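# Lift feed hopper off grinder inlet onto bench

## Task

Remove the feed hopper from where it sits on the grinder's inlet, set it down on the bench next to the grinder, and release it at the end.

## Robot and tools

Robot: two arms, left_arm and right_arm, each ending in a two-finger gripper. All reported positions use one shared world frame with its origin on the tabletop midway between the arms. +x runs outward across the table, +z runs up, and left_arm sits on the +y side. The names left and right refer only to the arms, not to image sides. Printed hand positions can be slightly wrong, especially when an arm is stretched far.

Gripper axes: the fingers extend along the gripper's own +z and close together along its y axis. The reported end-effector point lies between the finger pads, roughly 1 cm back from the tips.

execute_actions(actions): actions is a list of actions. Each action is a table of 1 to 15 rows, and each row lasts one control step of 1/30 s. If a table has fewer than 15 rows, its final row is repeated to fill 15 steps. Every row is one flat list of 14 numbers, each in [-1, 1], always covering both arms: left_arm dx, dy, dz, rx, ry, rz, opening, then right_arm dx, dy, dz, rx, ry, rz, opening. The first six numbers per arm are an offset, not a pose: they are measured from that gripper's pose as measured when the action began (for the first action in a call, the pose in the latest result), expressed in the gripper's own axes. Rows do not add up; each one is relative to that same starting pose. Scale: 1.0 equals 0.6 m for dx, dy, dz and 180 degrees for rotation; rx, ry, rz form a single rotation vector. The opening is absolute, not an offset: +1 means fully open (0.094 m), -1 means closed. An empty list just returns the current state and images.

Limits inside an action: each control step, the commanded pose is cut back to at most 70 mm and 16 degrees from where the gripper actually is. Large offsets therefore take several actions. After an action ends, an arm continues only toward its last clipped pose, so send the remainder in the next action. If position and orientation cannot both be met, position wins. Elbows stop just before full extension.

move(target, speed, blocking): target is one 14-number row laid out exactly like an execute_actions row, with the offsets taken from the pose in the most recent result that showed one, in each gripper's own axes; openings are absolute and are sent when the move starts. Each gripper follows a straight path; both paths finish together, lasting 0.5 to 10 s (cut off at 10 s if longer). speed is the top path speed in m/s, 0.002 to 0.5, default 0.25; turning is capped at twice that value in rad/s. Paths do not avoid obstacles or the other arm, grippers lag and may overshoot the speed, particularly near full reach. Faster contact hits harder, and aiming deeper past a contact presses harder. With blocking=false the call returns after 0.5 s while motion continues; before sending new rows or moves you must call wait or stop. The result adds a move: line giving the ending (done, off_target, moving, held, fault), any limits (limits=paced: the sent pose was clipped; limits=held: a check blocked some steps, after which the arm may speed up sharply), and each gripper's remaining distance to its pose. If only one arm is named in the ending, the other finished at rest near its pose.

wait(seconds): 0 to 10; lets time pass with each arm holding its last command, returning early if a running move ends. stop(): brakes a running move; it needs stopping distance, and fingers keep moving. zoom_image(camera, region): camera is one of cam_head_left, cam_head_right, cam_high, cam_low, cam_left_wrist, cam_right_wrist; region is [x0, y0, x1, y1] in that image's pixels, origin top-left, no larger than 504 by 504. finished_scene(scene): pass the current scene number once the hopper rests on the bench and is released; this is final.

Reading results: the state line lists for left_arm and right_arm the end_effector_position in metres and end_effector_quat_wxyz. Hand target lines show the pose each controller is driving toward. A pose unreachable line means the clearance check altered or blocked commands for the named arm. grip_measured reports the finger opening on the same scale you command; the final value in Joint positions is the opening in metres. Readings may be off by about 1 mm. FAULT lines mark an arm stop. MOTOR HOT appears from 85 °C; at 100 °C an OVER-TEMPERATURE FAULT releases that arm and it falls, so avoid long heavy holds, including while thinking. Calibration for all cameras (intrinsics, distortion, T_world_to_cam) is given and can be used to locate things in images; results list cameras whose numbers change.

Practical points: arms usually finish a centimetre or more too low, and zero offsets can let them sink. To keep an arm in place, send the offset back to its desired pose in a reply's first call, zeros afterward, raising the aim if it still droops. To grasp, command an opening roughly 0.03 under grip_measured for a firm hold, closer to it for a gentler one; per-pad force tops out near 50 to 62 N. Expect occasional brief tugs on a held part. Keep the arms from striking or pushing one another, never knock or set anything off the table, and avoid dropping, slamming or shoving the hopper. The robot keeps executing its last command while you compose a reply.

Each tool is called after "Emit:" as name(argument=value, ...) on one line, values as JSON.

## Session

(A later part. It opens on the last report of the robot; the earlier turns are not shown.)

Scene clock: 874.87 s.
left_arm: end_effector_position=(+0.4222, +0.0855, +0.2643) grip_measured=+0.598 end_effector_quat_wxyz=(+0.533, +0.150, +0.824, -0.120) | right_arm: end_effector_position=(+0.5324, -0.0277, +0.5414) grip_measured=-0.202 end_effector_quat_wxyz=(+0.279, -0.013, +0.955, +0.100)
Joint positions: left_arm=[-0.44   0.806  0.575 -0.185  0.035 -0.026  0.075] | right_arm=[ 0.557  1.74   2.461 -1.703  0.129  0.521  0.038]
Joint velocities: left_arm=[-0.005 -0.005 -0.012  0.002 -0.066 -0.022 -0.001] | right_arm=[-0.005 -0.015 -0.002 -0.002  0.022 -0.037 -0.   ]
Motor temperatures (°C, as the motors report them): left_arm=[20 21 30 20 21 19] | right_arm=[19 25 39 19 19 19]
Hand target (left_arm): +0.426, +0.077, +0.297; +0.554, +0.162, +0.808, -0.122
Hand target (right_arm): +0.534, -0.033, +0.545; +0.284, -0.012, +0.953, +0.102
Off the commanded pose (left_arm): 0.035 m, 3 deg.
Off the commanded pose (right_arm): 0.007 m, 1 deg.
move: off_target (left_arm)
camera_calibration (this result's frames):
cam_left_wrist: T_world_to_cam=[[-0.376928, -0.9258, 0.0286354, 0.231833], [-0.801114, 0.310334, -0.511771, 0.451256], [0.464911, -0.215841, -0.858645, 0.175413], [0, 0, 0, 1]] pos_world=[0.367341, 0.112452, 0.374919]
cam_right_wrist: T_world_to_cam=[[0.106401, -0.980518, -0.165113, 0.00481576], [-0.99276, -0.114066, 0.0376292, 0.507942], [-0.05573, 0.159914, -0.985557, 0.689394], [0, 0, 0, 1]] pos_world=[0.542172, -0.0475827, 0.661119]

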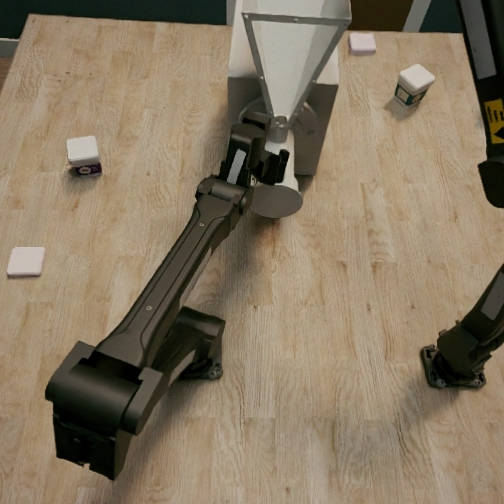

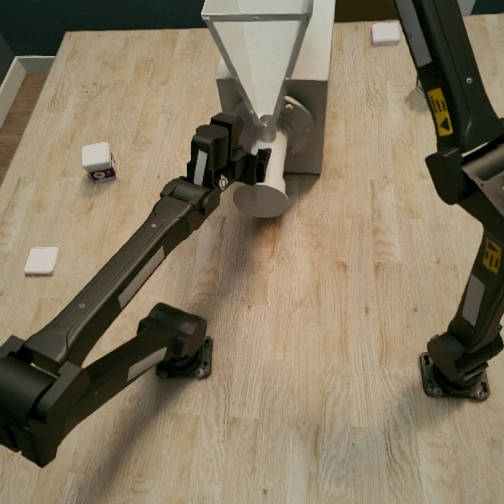

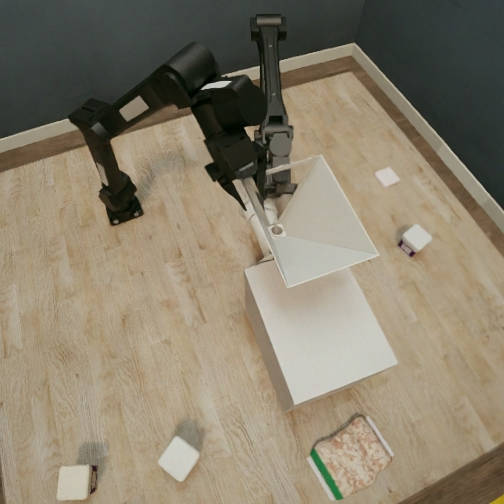

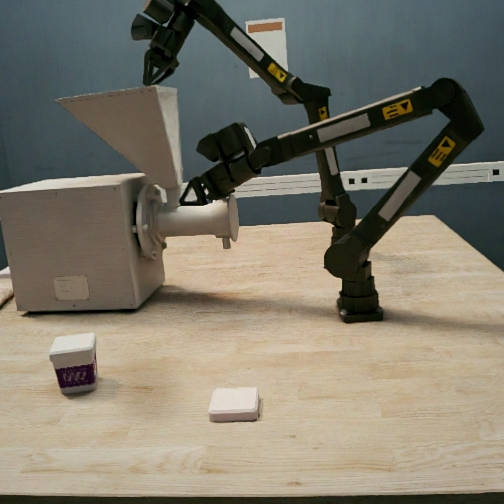

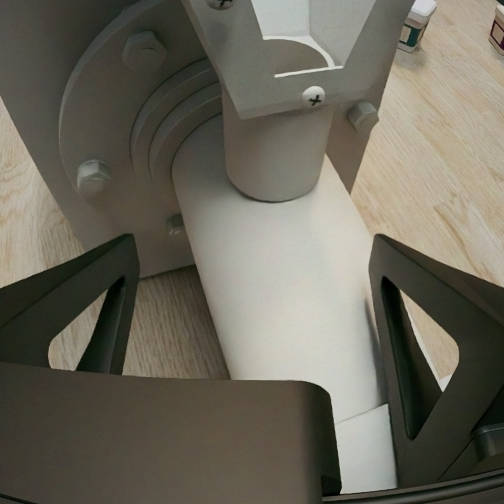

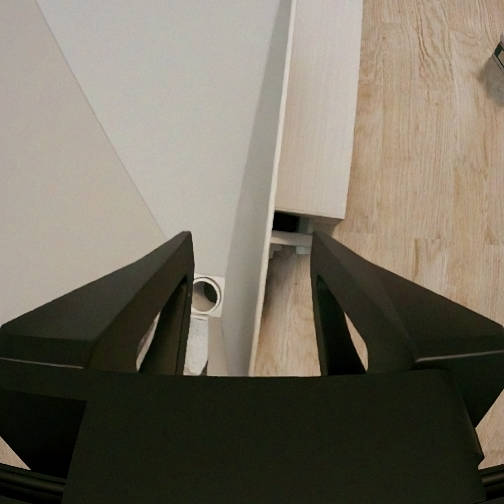

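Emit:
move(target=[-0.03,-0.012,0.04,0,0,0,0.6, 0,-0.004,0.075,0,0,0,-0.2], speed=0.08)

Emit:
zoom_image(camera="cam_low", region=[40,60,290,270])

Scene clock: 989.33 s.
left_arm: end_effector_position=(+0.4382, +0.0770, +0.2595) grip_measured=+0.598 end_effector_quat_wxyz=(+0.526, +0.147, +0.829, -0.116) | right_arm: end_effector_position=(+0.5544, -0.0164, +0.4981) grip_measured=-0.202 end_effector_quat_wxyz=(+0.270, -0.015, +0.958, +0.096)
Joint positions: left_arm=[-0.454  0.878  0.606 -0.16   0.014 -0.036  0.075] | right_arm=[ 0.551  1.73   2.314 -1.584  0.123  0.515  0.038]
Joint velocities: left_arm=[-0.005 -0.015  0.002  0.012  0.066  0.066 -0.   ] | right_arm=[-0.005  0.015 -0.012 -0.007 -0.051 -0.051 -0.   ]
Motor temperatures (°C, as the motors report them): left_arm=[20 21 36 20 20 19] | right_arm=[19 25 37 19 19 19]
Hand target (left_arm): +0.446, +0.068, +0.271; +0.533, +0.150, +0.824, -0.120
Hand target (right_arm): +0.557, -0.021, +0.504; +0.279, -0.013, +0.955, +0.100
Off the commanded pose (left_arm): 0.017 m, 1 deg.
Off the commanded pose (right_arm): 0.008 m, 1 deg.
move: off_target (left_arm)
camera_calibration (this result's frames):
cam_left_wrist: T_world_to_cam=[[-0.367836, -0.929414, 0.0297632, 0.226124], [-0.812328, 0.30559, -0.496727, 0.465674], [0.45257, -0.206892, -0.867396, 0.168982], [0, 0, 0, 1]] pos_world=[0.38498, 0.102819, 0.371157]
cam_right_wrist: T_world_to_cam=[[0.105461, -0.981842, -0.157683, 0.00316753], [-0.991718, -0.115532, 0.0561083, 0.522906], [-0.073307, 0.15046, -0.985894, 0.655896], [0, 0, 0, 1]] pos_world=[0.566323, -0.0351634, 0.617804]

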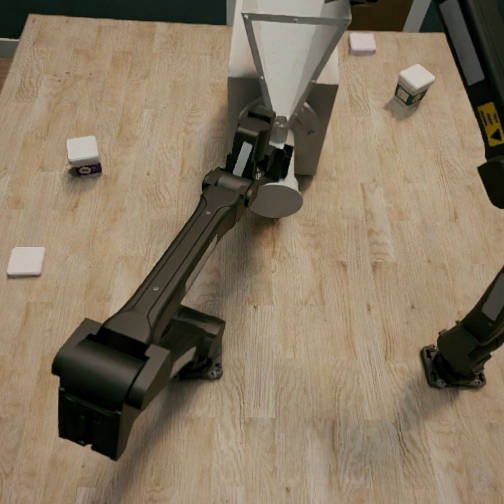

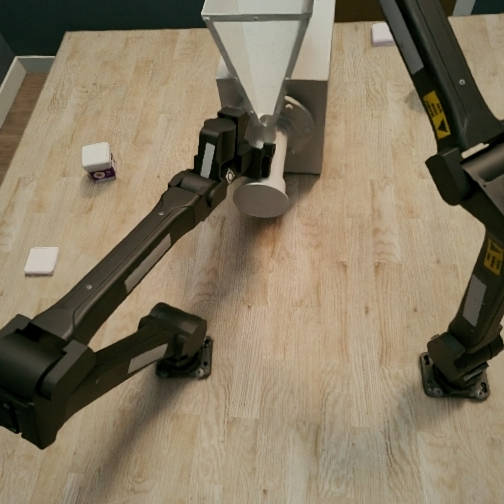

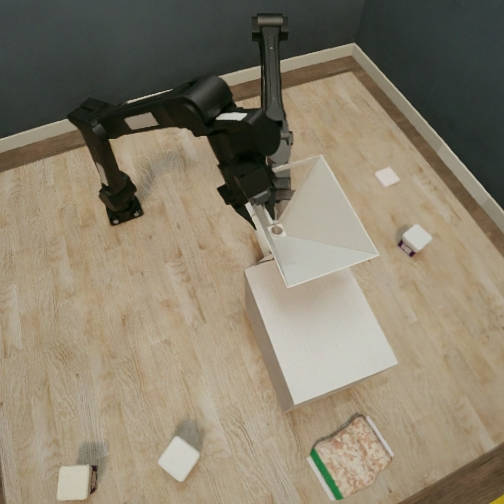

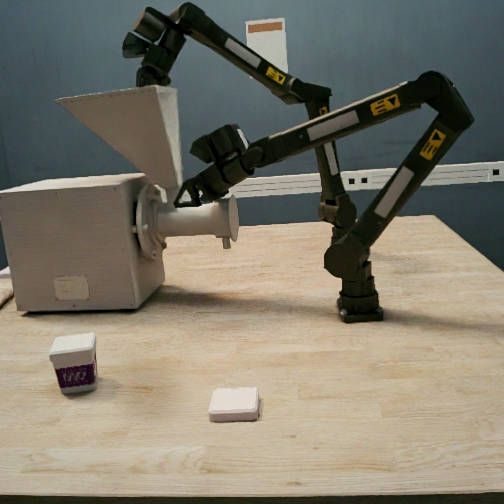

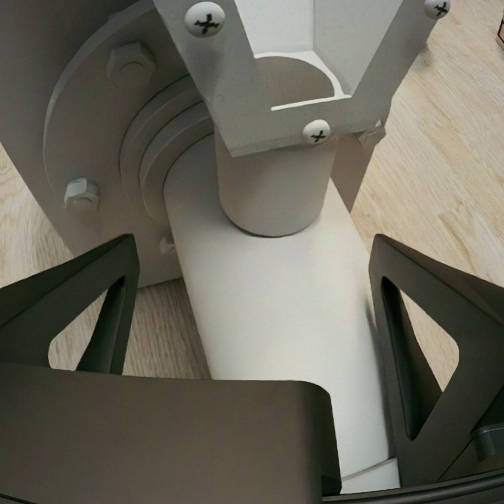

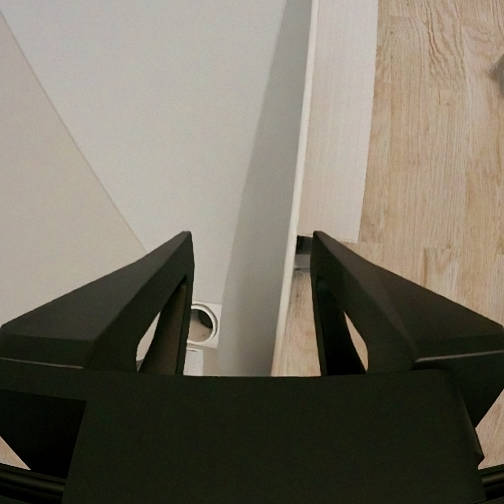

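Region (40, 60, 290, 270) of cam_low's 504x504 image, scaled by 2.016, with more detail than that image has; it fills the top 423 rows of this view, and the rest is white.

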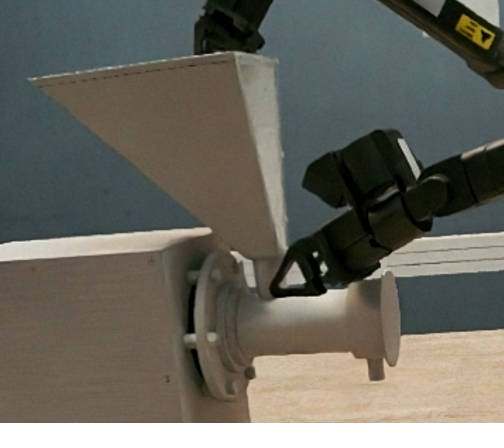

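Emit:
execute_actions(actions=[[[-0.0755,-0.021,0.0423,0,-0.03,0,0.6, 0,0,0,0,0,0,-0.4],[-0.0755,-0.021,0.0423,0,-0.03,0,0.6, 0,0,0,0,0,0,-0.6],[-0.0755,-0.021,0.0423,0,-0.03,0,0.6, 0,0,0,0,0,0,-0.75],[-0.0755,-0.021,0.0423,0,-0.03,0,0.6, 0,0,0,0,0,0,-0.85],[-0.0755,-0.021,0.0423,0,-0.03,0,0.6, 0,0,0,0,0,0,-0.92],[-0.0755,-0.021,0.0423,0,-0.03,0,0.6, 0,0,0,0,0,0,-1]]])

Emit:
zoom_image(camera="cam_low", region=[110,110,290,270])

Scene clock: 1001.27 s.
left_arm: end_effector_position=(+0.4609, +0.0605, +0.2561) grip_measured=+0.598 end_effector_quat_wxyz=(+0.538, +0.146, +0.823, -0.113) | right_arm: end_effector_position=(+0.5542, -0.0093, +0.5000) grip_measured=-0.966 end_effector_quat_wxyz=(+0.268, +0.007, +0.956, +0.118)
Joint positions: left_arm=[-0.483  0.974  0.632 -0.066 -0.022 -0.041  0.075] | right_arm=[ 0.554  1.73   2.314 -1.567  0.099  0.571  0.002]
Joint velocities: left_arm=[-0.005 -0.024 -0.017  0.007  0.066  0.007 -0.   ] | right_arm=[-0.005  0.015 -0.012  0.017  0.022 -0.007  0.   ]
Motor temperatures (°C, as the motors report them): left_arm=[20 21 35 20 20 19] | right_arm=[19 25 38 19 19 19]
Hand target (left_arm): +0.471, +0.052, +0.291; +0.565, +0.141, +0.804, -0.124
Hand target (right_arm): +0.554, -0.016, +0.498; +0.270, -0.014, +0.958, +0.097
Off the commanded pose (left_arm): 0.038 m, 4 deg.
Off the commanded pose (right_arm): 0.007 m, 4 deg.
camera_calibration (this result's frames):
cam_left_wrist: T_world_to_cam=[[-0.363, -0.931568, 0.0202778, 0.219554], [-0.800923, 0.300823, -0.517715, 0.487803], [0.476187, -0.204172, -0.855313, 0.138216], [0, 0, 0, 1]] pos_world=[0.404574, 0.0860072, 0.366309]
cam_right_wrist: T_world_to_cam=[[0.074778, -0.974534, -0.211403, 0.0544399], [-0.994323, -0.0889595, 0.0583748, 0.52405], [-0.0756946, 0.205838, -0.975654, 0.653424], [0, 0, 0, 1]] pos_world=[0.566465, -0.0348264, 0.618433]

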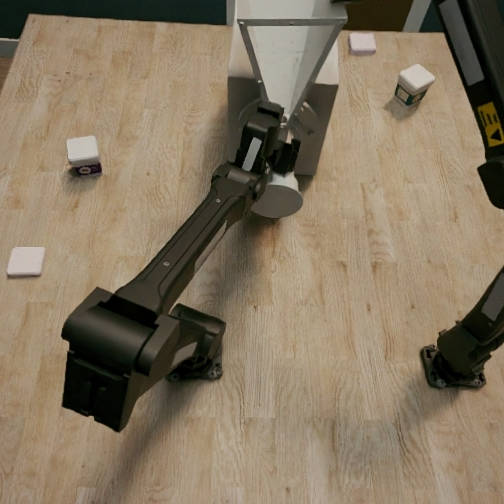

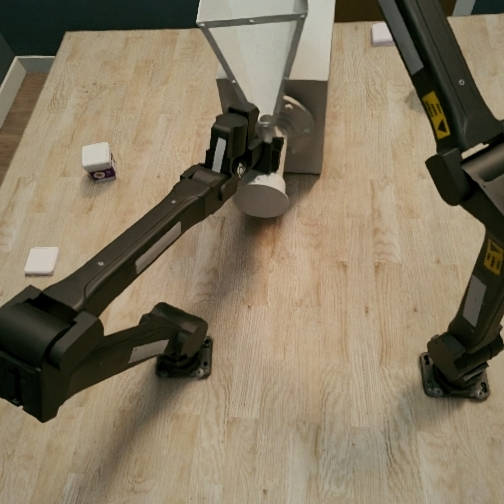

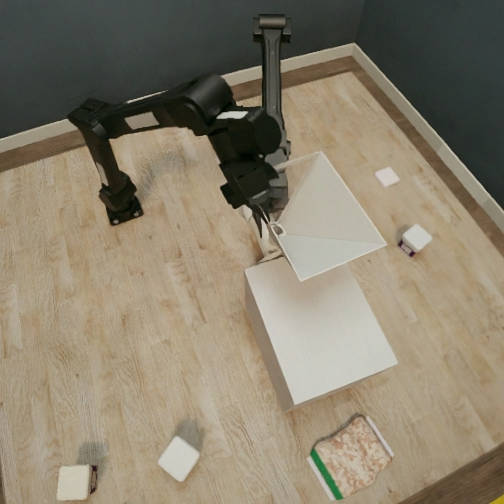

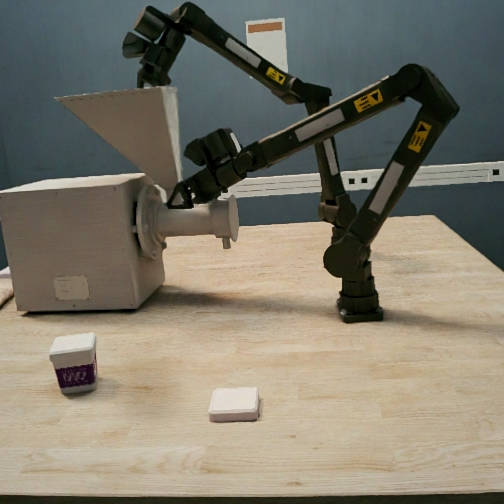

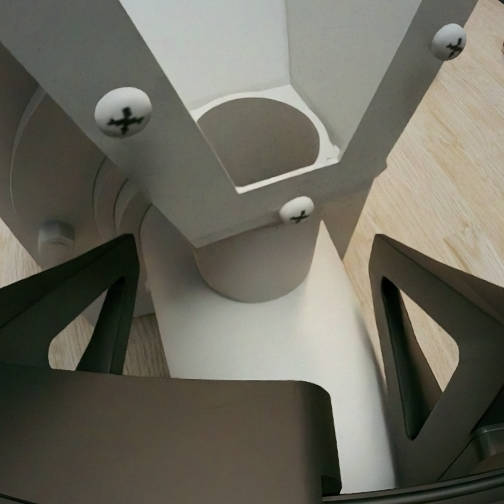

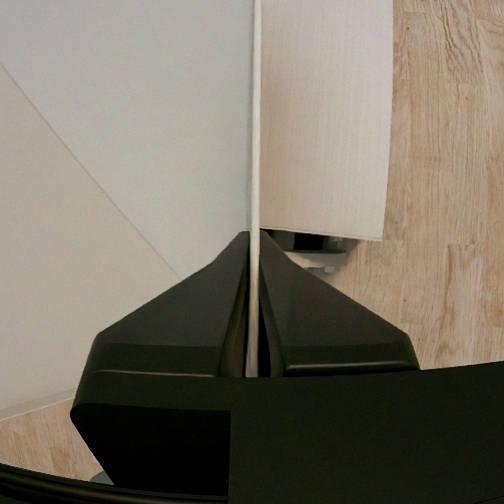

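Region (110, 110, 290, 270) of cam_low's 504x504 image, scaled by 2.800, with more detail than that image has.

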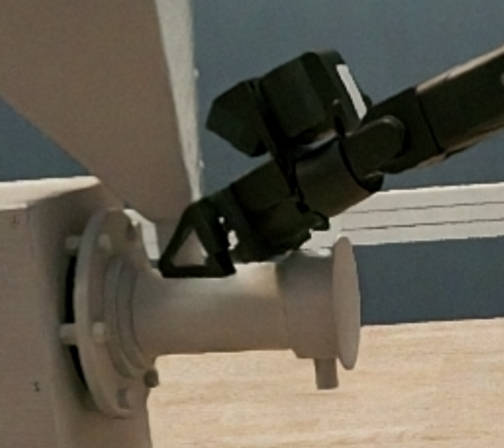

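Emit:
execute_actions(actions=[[[0,0,0,0,0,0,0.4, 0,0,0,0,0,0,-1],[0,0,0,0,0,0,0.2, 0,0,0,0,0,0,-1],[0,0,0,0,0,0,0.0, 0,0,0,0,0,0,-1],[0,0,0,0,0,0,-0.1, 0,0,0,0,0,0,-1],[0,0,0,0,0,0,-0.15, 0,0,0,0,0,0,-1],[0,0,0,0,0,0,-0.2, 0,0,0,0,0,0,-1],[0,0,0,0,0,0,-0.25, 0,0,0,0,0,0,-1],[0,0,0,0,0,0,-0.3, 0,0,0,0,0,0,-1],[0,0,0,0,0,0,-0.4, 0,0,0,0,0,0,-1],[0,0,0,0,0,0,-0.45, 0,0,0,0,0,0,-1]]])

Scene clock: 1010.27 s.
left_arm: end_effector_position=(+0.4601, +0.0607, +0.2540) grip_measured=-0.238 end_effector_quat_wxyz=(+0.536, +0.143, +0.824, -0.115) | right_arm: end_effector_position=(+0.5539, -0.0083, +0.5004) grip_measured=-0.969 end_effector_quat_wxyz=(+0.266, +0.017, +0.956, +0.124)
Joint positions: left_arm=[-0.483  0.974  0.628 -0.066 -0.021 -0.048  0.036] | right_arm=[ 0.554  1.73   2.314 -1.566  0.094  0.592  0.001]
Joint velocities: left_arm=[ 0.005 -0.015  0.007 -0.022  0.007 -0.022 -0.001] | right_arm=[ 0.005  0.015  0.002 -0.002 -0.022  0.022 -0.001]
Motor temperatures (°C, as the motors report them): left_arm=[20 21 35 20 20 19] | right_arm=[19 25 38 19 19 19]
Hand target (left_arm): +0.461, +0.060, +0.256; +0.537, +0.146, +0.823, -0.113
Hand target (right_arm): +0.554, -0.009, +0.500; +0.268, +0.007, +0.956, +0.118
Off the commanded pose (left_arm): 0.002 m, 0 deg.
Off the commanded pose (right_arm): 0.001 m, 1 deg.
camera_calibration (this result's frames):
cam_left_wrist: T_world_to_cam=[[-0.360826, -0.932239, 0.027105, 0.216796], [-0.804546, 0.296439, -0.514615, 0.48724], [0.47171, -0.207494, -0.856993, 0.139588], [0, 0, 0, 1]] pos_world=[0.404388, 0.0866328, 0.36449]
cam_right_wrist: T_world_to_cam=[[0.0596946, -0.972025, -0.227165, 0.0717179], [-0.995144, -0.0757905, 0.0627977, 0.522112], [-0.0782579, 0.222314, -0.971829, 0.653188], [0, 0, 0, 1]] pos_world=[0.566413, -0.03593, 0.618292]

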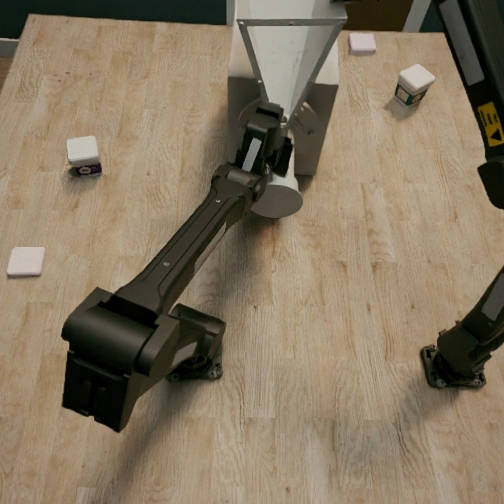

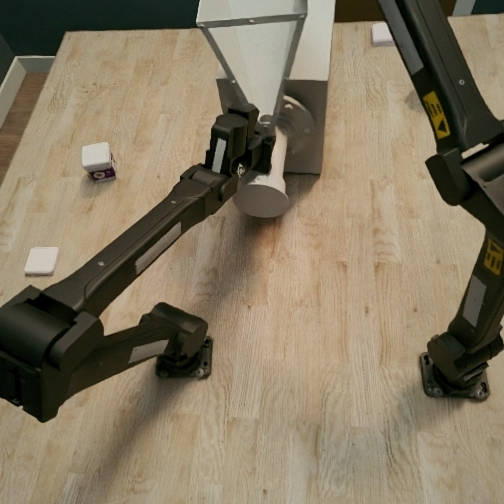

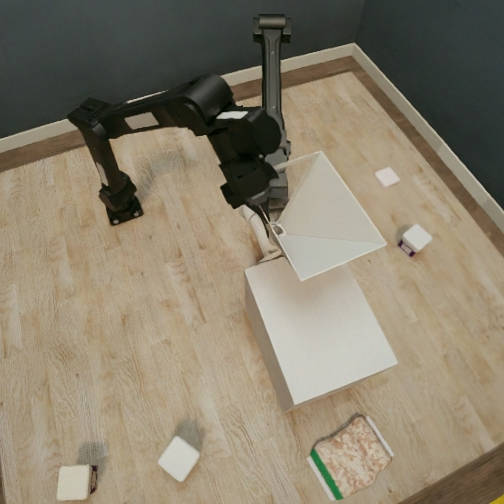

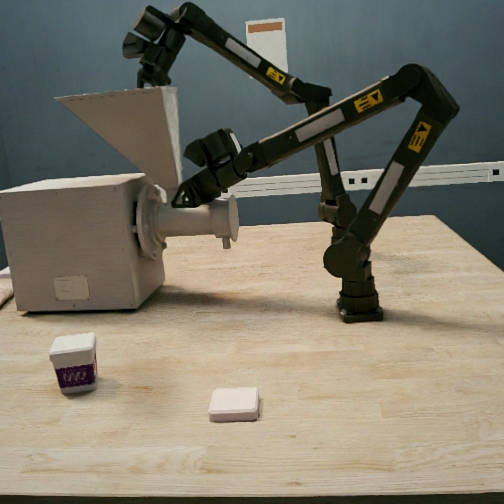

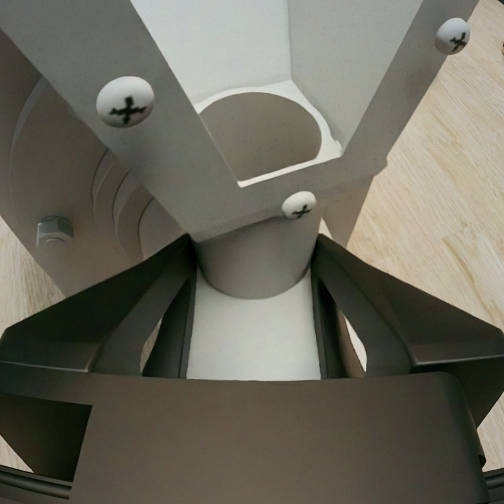

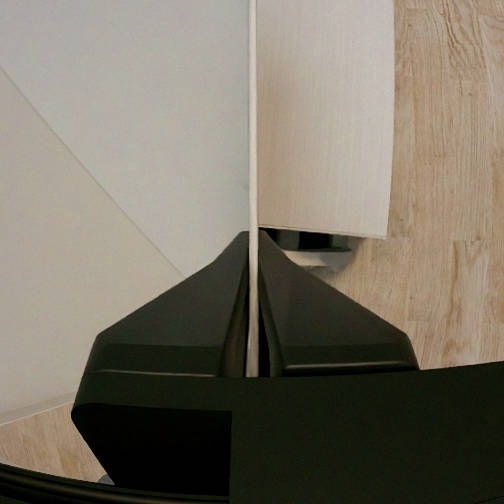

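Emit:
execute_actions(actions=[[[0,0,0,0,0,0,0.0, 0,0,0,0,0,0,-1],[0,0,0,0,0,0,0.0, 0,0,0,0,0,0,-1],[0,0,0,0,0,0,0.0, 0,0,0,0,0,0,-1],[-0.0655,-0.009,0.013,0,-0.04,0,0.0, 0,0,0,0,0,0,-1]],[[-0.03,-0.004,0.008,0,-0.01,0,0.0, 0,0,0,0,0,0,-1]]])

Emit:
zoom_image(camera="cam_low", region=[110,110,290,270])

Scene clock: 1022.27 s.
left_arm: end_effector_position=(+0.4730, +0.0582, +0.2655) grip_measured=-0.003 end_effector_quat_wxyz=(+0.568, +0.134, +0.804, -0.115) | right_arm: end_effector_position=(+0.5539, -0.0083, +0.5003) grip_measured=-0.970 end_effector_quat_wxyz=(+0.265, +0.020, +0.956, +0.126)
Joint positions: left_arm=[-0.484  1.002  0.627  0.041 -0.04  -0.048  0.047] | right_arm=[ 0.553  1.73   2.314 -1.566  0.091  0.6    0.001]
Joint velocities: left_arm=[-0.015 -0.015  0.007  0.007  0.007 -0.051  0.   ] | right_arm=[ 0.005  0.005 -0.012 -0.002 -0.037  0.022  0.   ]
Motor temperatures (°C, as the motors report them): left_arm=[20 21 34 20 20 19] | right_arm=[19 25 38 19 19 19]
Hand target (left_arm): +0.480, +0.053, +0.283; +0.582, +0.133, +0.794, -0.119
Hand target (right_arm): +0.554, -0.008, +0.500; +0.265, +0.020, +0.956, +0.125
Off the commanded pose (left_arm): 0.020 m, 2 deg.
Off the commanded pose (right_arm): 0.000 m, 0 deg.
camera_calibration (this result's frames):
cam_left_wrist: T_world_to_cam=[[-0.347458, -0.937392, 0.0238545, 0.213643], [-0.768989, 0.270295, -0.579307, 0.506141], [0.53659, -0.219628, -0.814761, 0.101589], [0, 0, 0, 1]] pos_world=[0.408937, 0.0857715, 0.370885]
cam_right_wrist: T_world_to_cam=[[0.0532478, -0.970988, -0.233123, 0.0782723], [-0.99538, -0.0702883, 0.0654049, 0.520998], [-0.0798932, 0.228563, -0.970245, 0.65332], [0, 0, 0, 1]] pos_world=[0.566619, -0.0367031, 0.618052]

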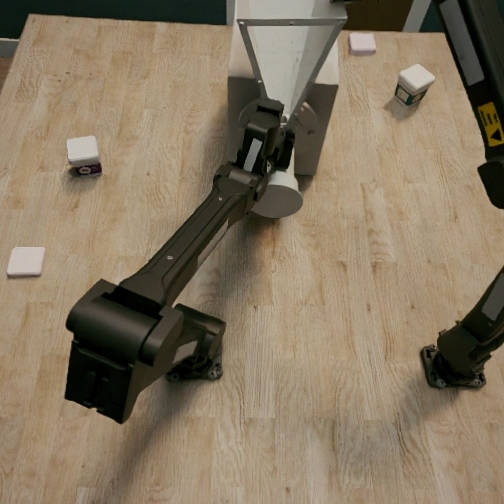

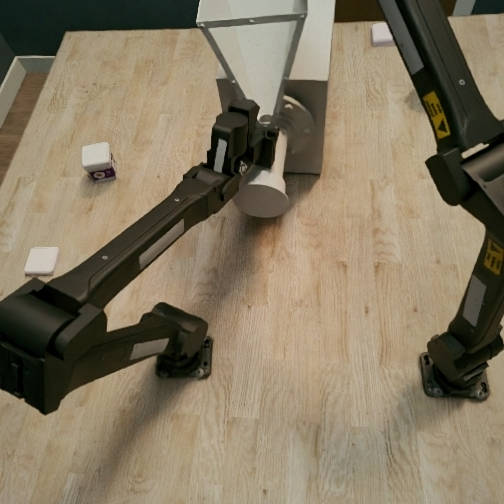

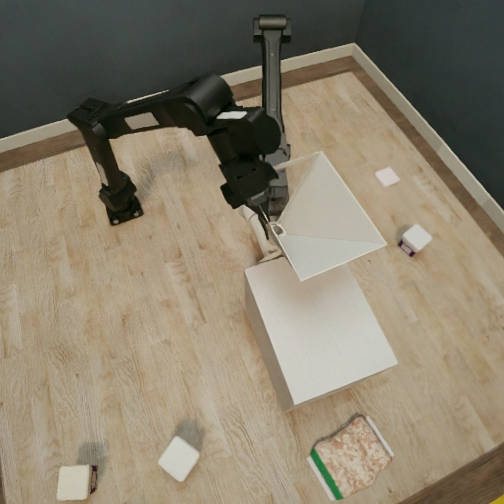

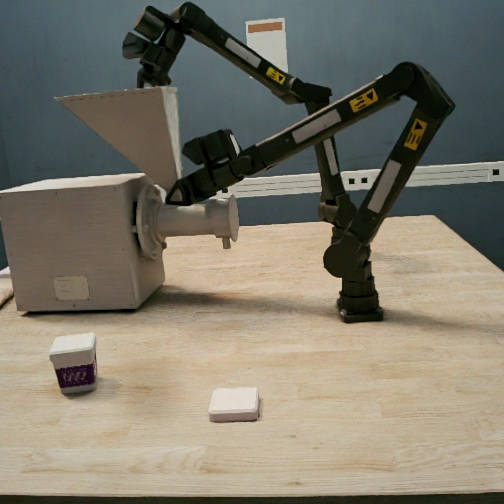

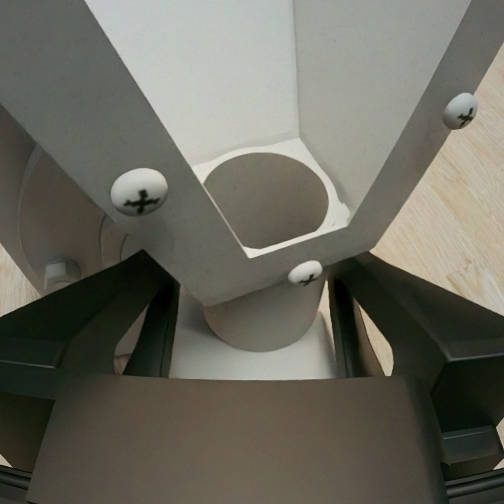

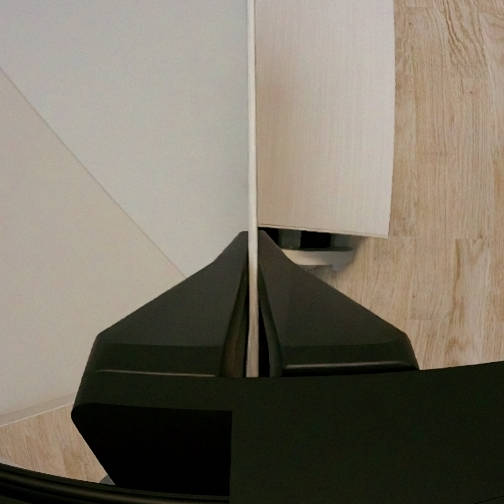

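Region (110, 110, 290, 270) of cam_low's 504x504 image, scaled by 2.800, with more detail than that image has.

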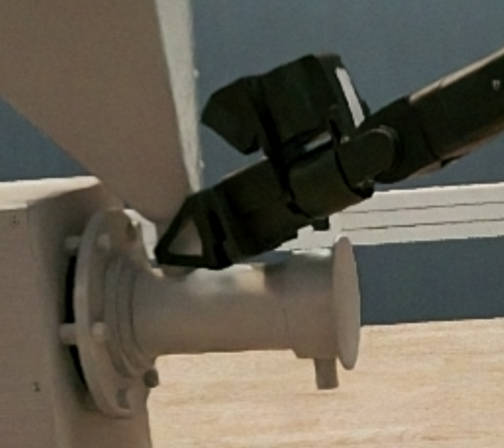

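Now close the left gripper on the collar.

Emit:
execute_actions(actions=[[[-0.03,-0.003,0.004,0,0,0,-0.05, 0,0,0,0,0,0,-1],[-0.03,-0.003,0.004,0,0,0,-0.1, 0,0,0,0,0,0,-1],[-0.03,-0.003,0.004,0,0,0,-0.14, 0,0,0,0,0,0,-1],[-0.03,-0.003,0.004,0,0,0,-0.18, 0,0,0,0,0,0,-1],[-0.03,-0.003,0.004,0,0,0,-0.21, 0,0,0,0,0,0,-1],[-0.03,-0.003,0.004,0,0,0,-0.25, 0,0,0,0,0,0,-1],[-0.03,-0.003,0.004,0,0,0,-0.3, 0,0,0,0,0,0,-1],[-0.03,-0.003,0.004,0,0,0,-0.35, 0,0,0,0,0,0,-1],[-0.03,-0.003,0.004,0,0,0,-0.4, 0,0,0,0,0,0,-1],[-0.03,-0.003,0.004,0,0,0,-0.45, 0,0,0,0,0,0,-1]]])

Scene clock: 1029.70 s.
left_arm: end_effector_position=(+0.4705, +0.0572, +0.2600) grip_measured=-0.195 end_effector_quat_wxyz=(+0.557, +0.137, +0.811, -0.115) | right_arm: end_effector_position=(+0.5539, -0.0084, +0.5003) grip_measured=-0.970 end_effector_quat_wxyz=(+0.265, +0.021, +0.956, +0.126)
Joint positions: left_arm=[-0.487  1.002  0.629  0.011 -0.035 -0.05   0.038] | right_arm=[ 0.553  1.73   2.314 -1.566  0.09   0.601  0.001]
Joint velocities: left_arm=[-0.005 -0.005  0.007 -0.002 -0.081  0.051 -0.   ] | right_arm=[-0.005 -0.005 -0.007 -0.007 -0.007  0.051  0.   ]
Motor temperatures (°C, as the motors report them): left_arm=[20 21 34 20 20 19] | right_arm=[19 25 38 19 19 19]
Hand target (left_arm): +0.479, +0.054, +0.282; +0.568, +0.134, +0.804, -0.115
Hand target (right_arm): +0.554, -0.008, +0.500; +0.265, +0.021, +0.956, +0.126
Off the commanded pose (left_arm): 0.024 m, 2 deg.
Off the commanded pose (right_arm): 0.000 m, 0 deg.
camera_calibration (this result's frames):
cam_left_wrist: T_world_to_cam=[[-0.352374, -0.935503, 0.0258412, 0.213722], [-0.7822, 0.279245, -0.556942, 0.501209], [0.513805, -0.216465, -0.830149, 0.112819], [0, 0, 0, 1]] pos_world=[0.409389, 0.0843987, 0.367278]
cam_right_wrist: T_world_to_cam=[[0.0522257, -0.970776, -0.234237, 0.079312], [-0.995403, -0.0694604, 0.0659371, 0.520801], [-0.0802803, 0.229717, -0.969941, 0.653405], [0, 0, 0, 1]] pos_world=[0.56672, -0.0369287, 0.618002]

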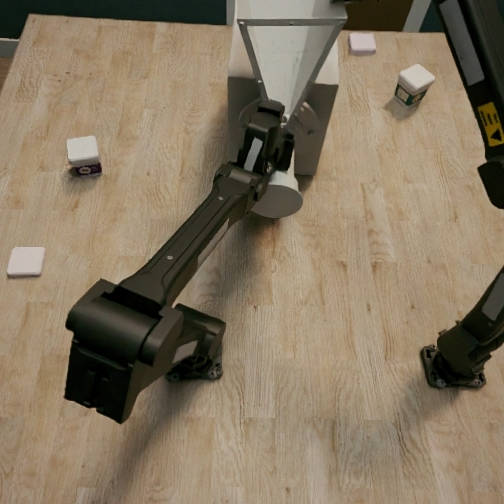

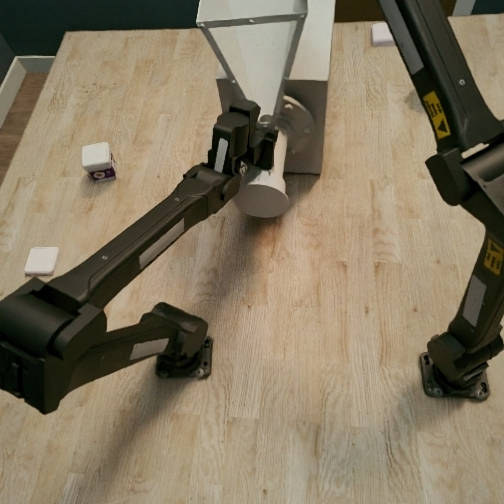

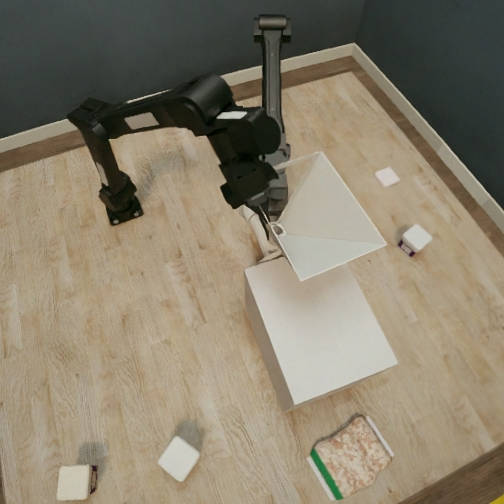

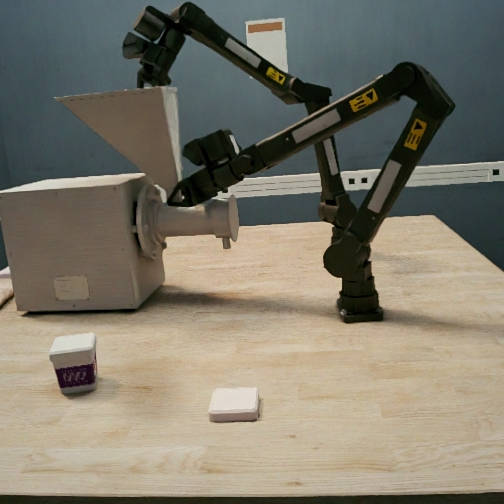

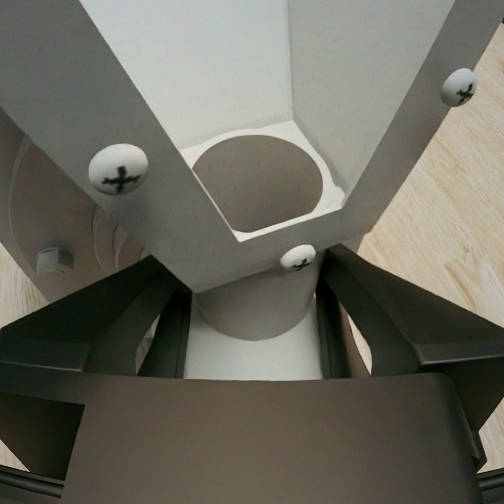

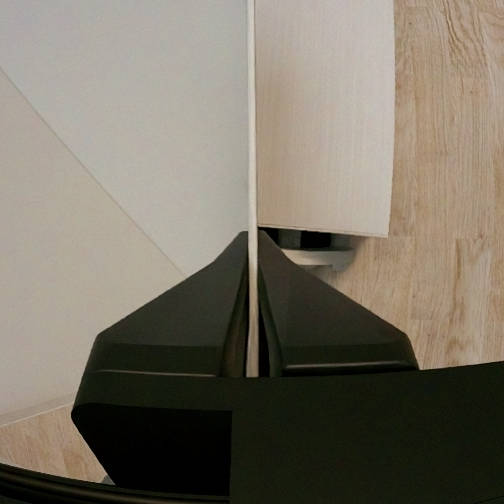

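Emit:
execute_actions(actions=[[[-0.042,0.0015,-0.0073,0,0,0,-0.45, 0.0347,0.0055,-0.0395,0,0,0,-1]],[[-0.042,0.0015,-0.0073,0,0,0,-0.45, 0.0347,0.0055,-0.0395,0,0,0,-1]]])

Scene clock: 1042.03 s.
left_arm: end_effector_position=(+0.4695, +0.0567, +0.2607) grip_measured=-0.195 end_effector_quat_wxyz=(+0.532, +0.149, +0.827, -0.108) | right_arm: end_effector_position=(+0.5416, -0.0158, +0.5025) grip_measured=-0.970 end_effector_quat_wxyz=(+0.275, +0.047, +0.952, +0.123)
Joint positions: left_arm=[-0.485  1.001  0.67  -0.093 -0.027 -0.035  0.038] | right_arm=[ 0.565  1.673  2.237 -1.534  0.127  0.655  0.001]
Joint velocities: left_arm=[-0.005 -0.005 -0.017 -0.007 -0.037 -0.051 -0.   ] | right_arm=[-0.005 -0.015  0.007 -0.007  0.007 -0.007 -0.001]
Motor temperatures (°C, as the motors report them): left_arm=[20 21 35 20 20 19] | right_arm=[19 25 38 19 19 19]
Hand target (left_arm): +0.474, +0.056, +0.285; +0.544, +0.144, +0.819, -0.112
Hand target (right_arm): +0.516, -0.012, +0.512; +0.269, +0.033, +0.954, +0.125
Off the commanded pose (left_arm): 0.025 m, 2 deg.
Off the commanded pose (right_arm): 0.028 m, 2 deg.
camera_calibration (this result's frames):
cam_left_wrist: T_world_to_cam=[[-0.363128, -0.931663, 0.0119298, 0.221286], [-0.806837, 0.30802, -0.504121, 0.497073], [0.465997, -0.192686, -0.86355, 0.143594], [0, 0, 0, 1]] pos_world=[0.414498, 0.0807237, 0.371946]
cam_right_wrist: T_world_to_cam=[[0.00370556, -0.970119, -0.2426, 0.103765], [-0.998548, -0.0166293, 0.0512456, 0.517734], [-0.0537486, 0.242058, -0.968772, 0.641485], [0, 0, 0, 1]] pos_world=[0.551076, -0.0460024, 0.620094]

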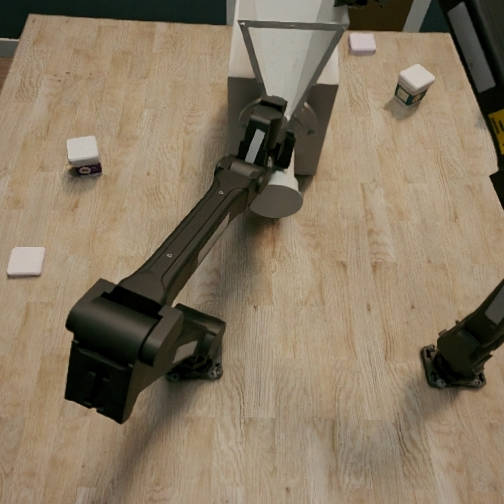

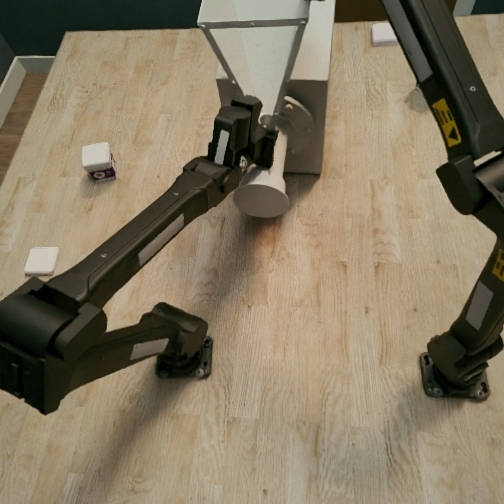

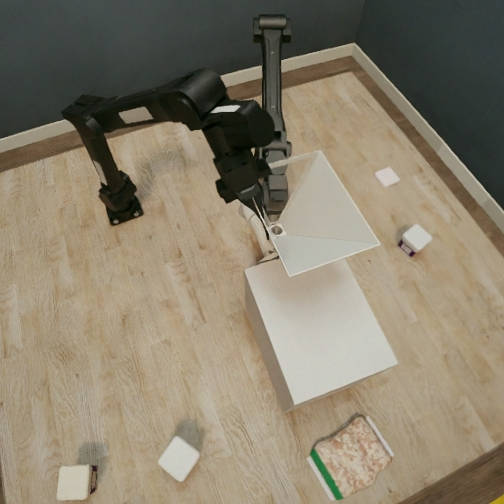

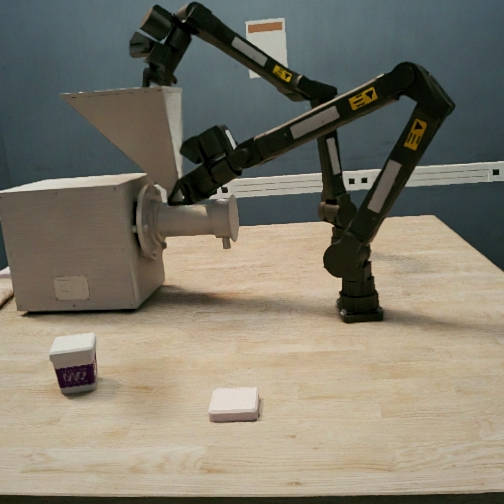

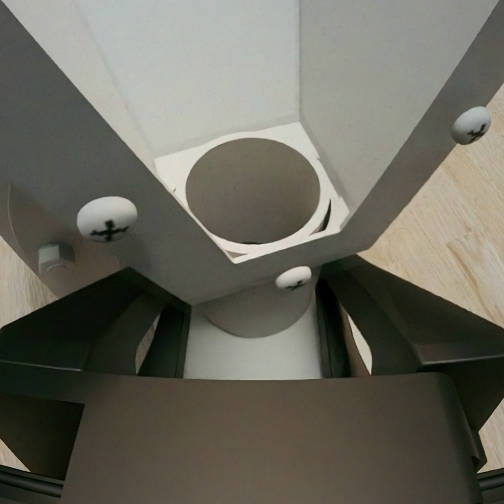

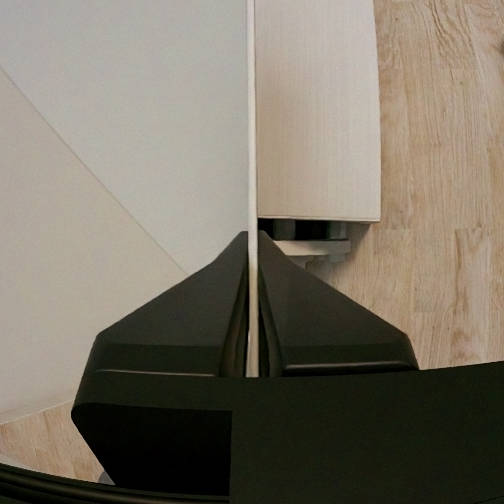

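Emit:
execute_actions(actions=[[[-0.0912,-0.002,-0.0412,0,-0.05,0,-0.45, -0.058,0.0043,-0.0643,0,0,0,-1]],[[-0.0912,-0.002,-0.0412,0,-0.05,0,-0.45, -0.0007,0.0062,-0.0985,0,0,0,-1]],[[-0.0912,-0.002,-0.0412,0,-0.05,0,-0.45, -0.058,0.0043,-0.0643,0,0,0,-1]],[[-0.0912,-0.002,-0.0412,0,-0.05,0,-0.45, -0.0007,0.0062,-0.0985,0,0,0,-1]]])

Emit:
zoom_image(camera="cam_low", region=[40,60,290,270])

Scene clock: 1066.40 s.
left_arm: end_effector_position=(+0.4699, +0.0571, +0.2637) grip_measured=-0.195 end_effector_quat_wxyz=(+0.553, +0.137, +0.814, -0.117) | right_arm: end_effector_position=(+0.5489, -0.0124, +0.5041) grip_measured=-0.970 end_effector_quat_wxyz=(+0.229, +0.036, +0.965, +0.121)
Joint positions: left_arm=[-0.485  0.996  0.641 -0.016 -0.03  -0.054  0.038] | right_arm=[ 0.545  1.796  2.45  -1.705  0.064  0.634  0.001]
Joint velocities: left_arm=[ 0.005 -0.005  0.007 -0.017  0.007  0.066  0.   ] | right_arm=[ 0.005 -0.024 -0.002  0.002 -0.022 -0.007 -0.001]
Motor temperatures (°C, as the motors report them): left_arm=[20 21 35 20 20 19] | right_arm=[19 25 38 19 19 19]
Hand target (left_arm): +0.466, +0.059, +0.322; +0.610, +0.128, +0.771, -0.128
Hand target (right_arm): +0.524, -0.022, +0.552; +0.266, +0.034, +0.952, +0.145
Off the commanded pose (left_arm): 0.060 m, 8 deg.
Off the commanded pose (right_arm): 0.057 m, 0 deg.
joint sent to its limit (right arm) — the command would take joint 4 (wrist pitch) past its lower limit, so that joint was sent only as far as its limit.
camera_calibration (this result's frames):
cam_left_wrist: T_world_to_cam=[[-0.354217, -0.934668, 0.03042, 0.212941], [-0.786868, 0.280311, -0.549786, 0.503022], [0.505341, -0.21868, -0.834751, 0.121461], [0, 0, 0, 1]] pos_world=[0.40986, 0.0845878, 0.371466]
cam_right_wrist: T_world_to_cam=[[0.0122213, -0.972141, -0.234077, 0.0985145], [-0.98872, -0.0466966, 0.142313, 0.473366], [-0.149279, 0.229697, -0.961746, 0.691367], [0, 0, 0, 1]] pos_world=[0.570029, -0.0409303, 0.620613]

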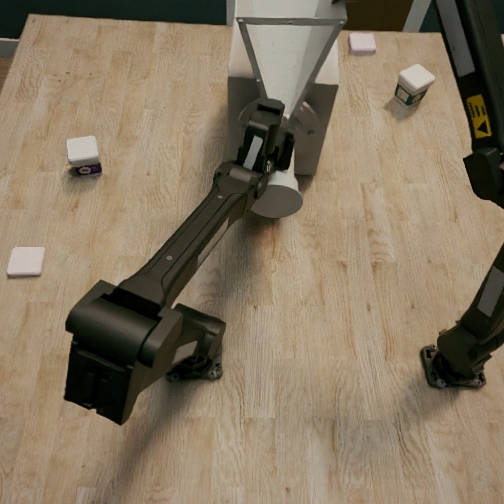

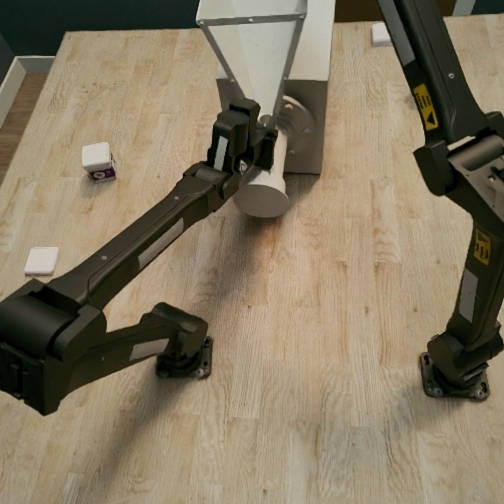

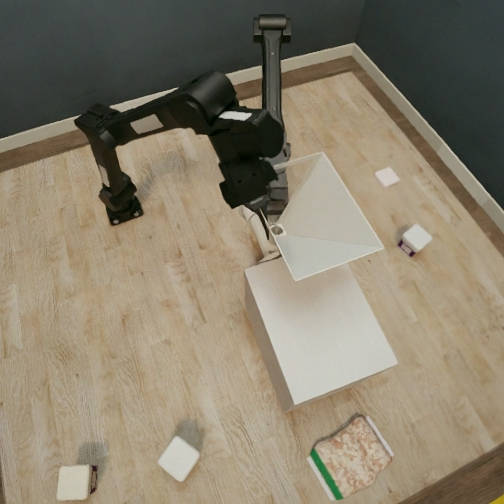

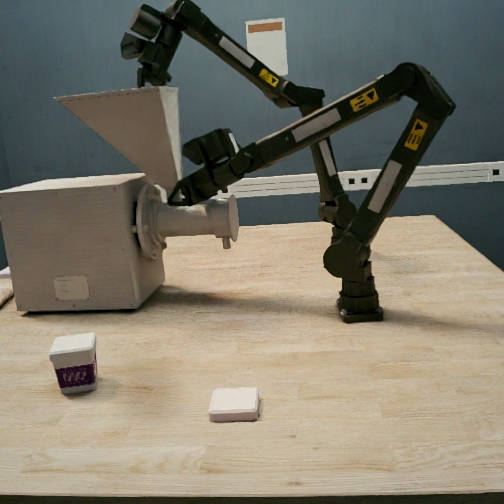

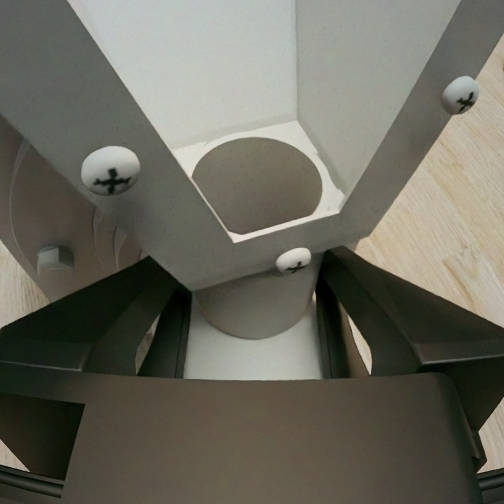

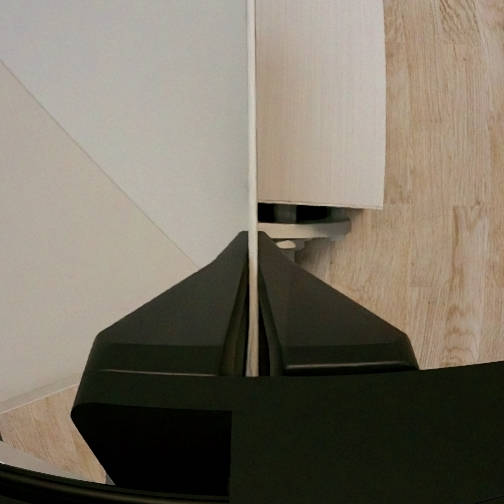

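Region (40, 60, 290, 270) of cam_low's 504x504 image, scaled by 2.016, with more detail than that image has; it fills the top 423 rows of this view, and the rest is white.

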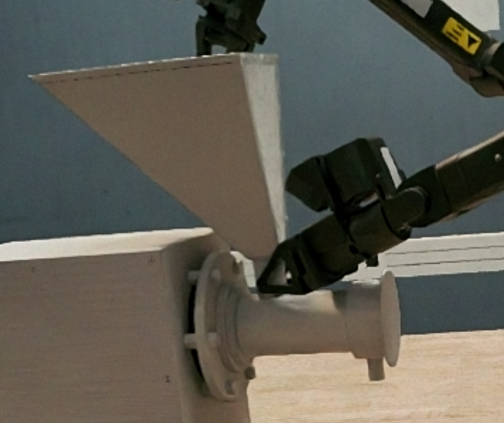

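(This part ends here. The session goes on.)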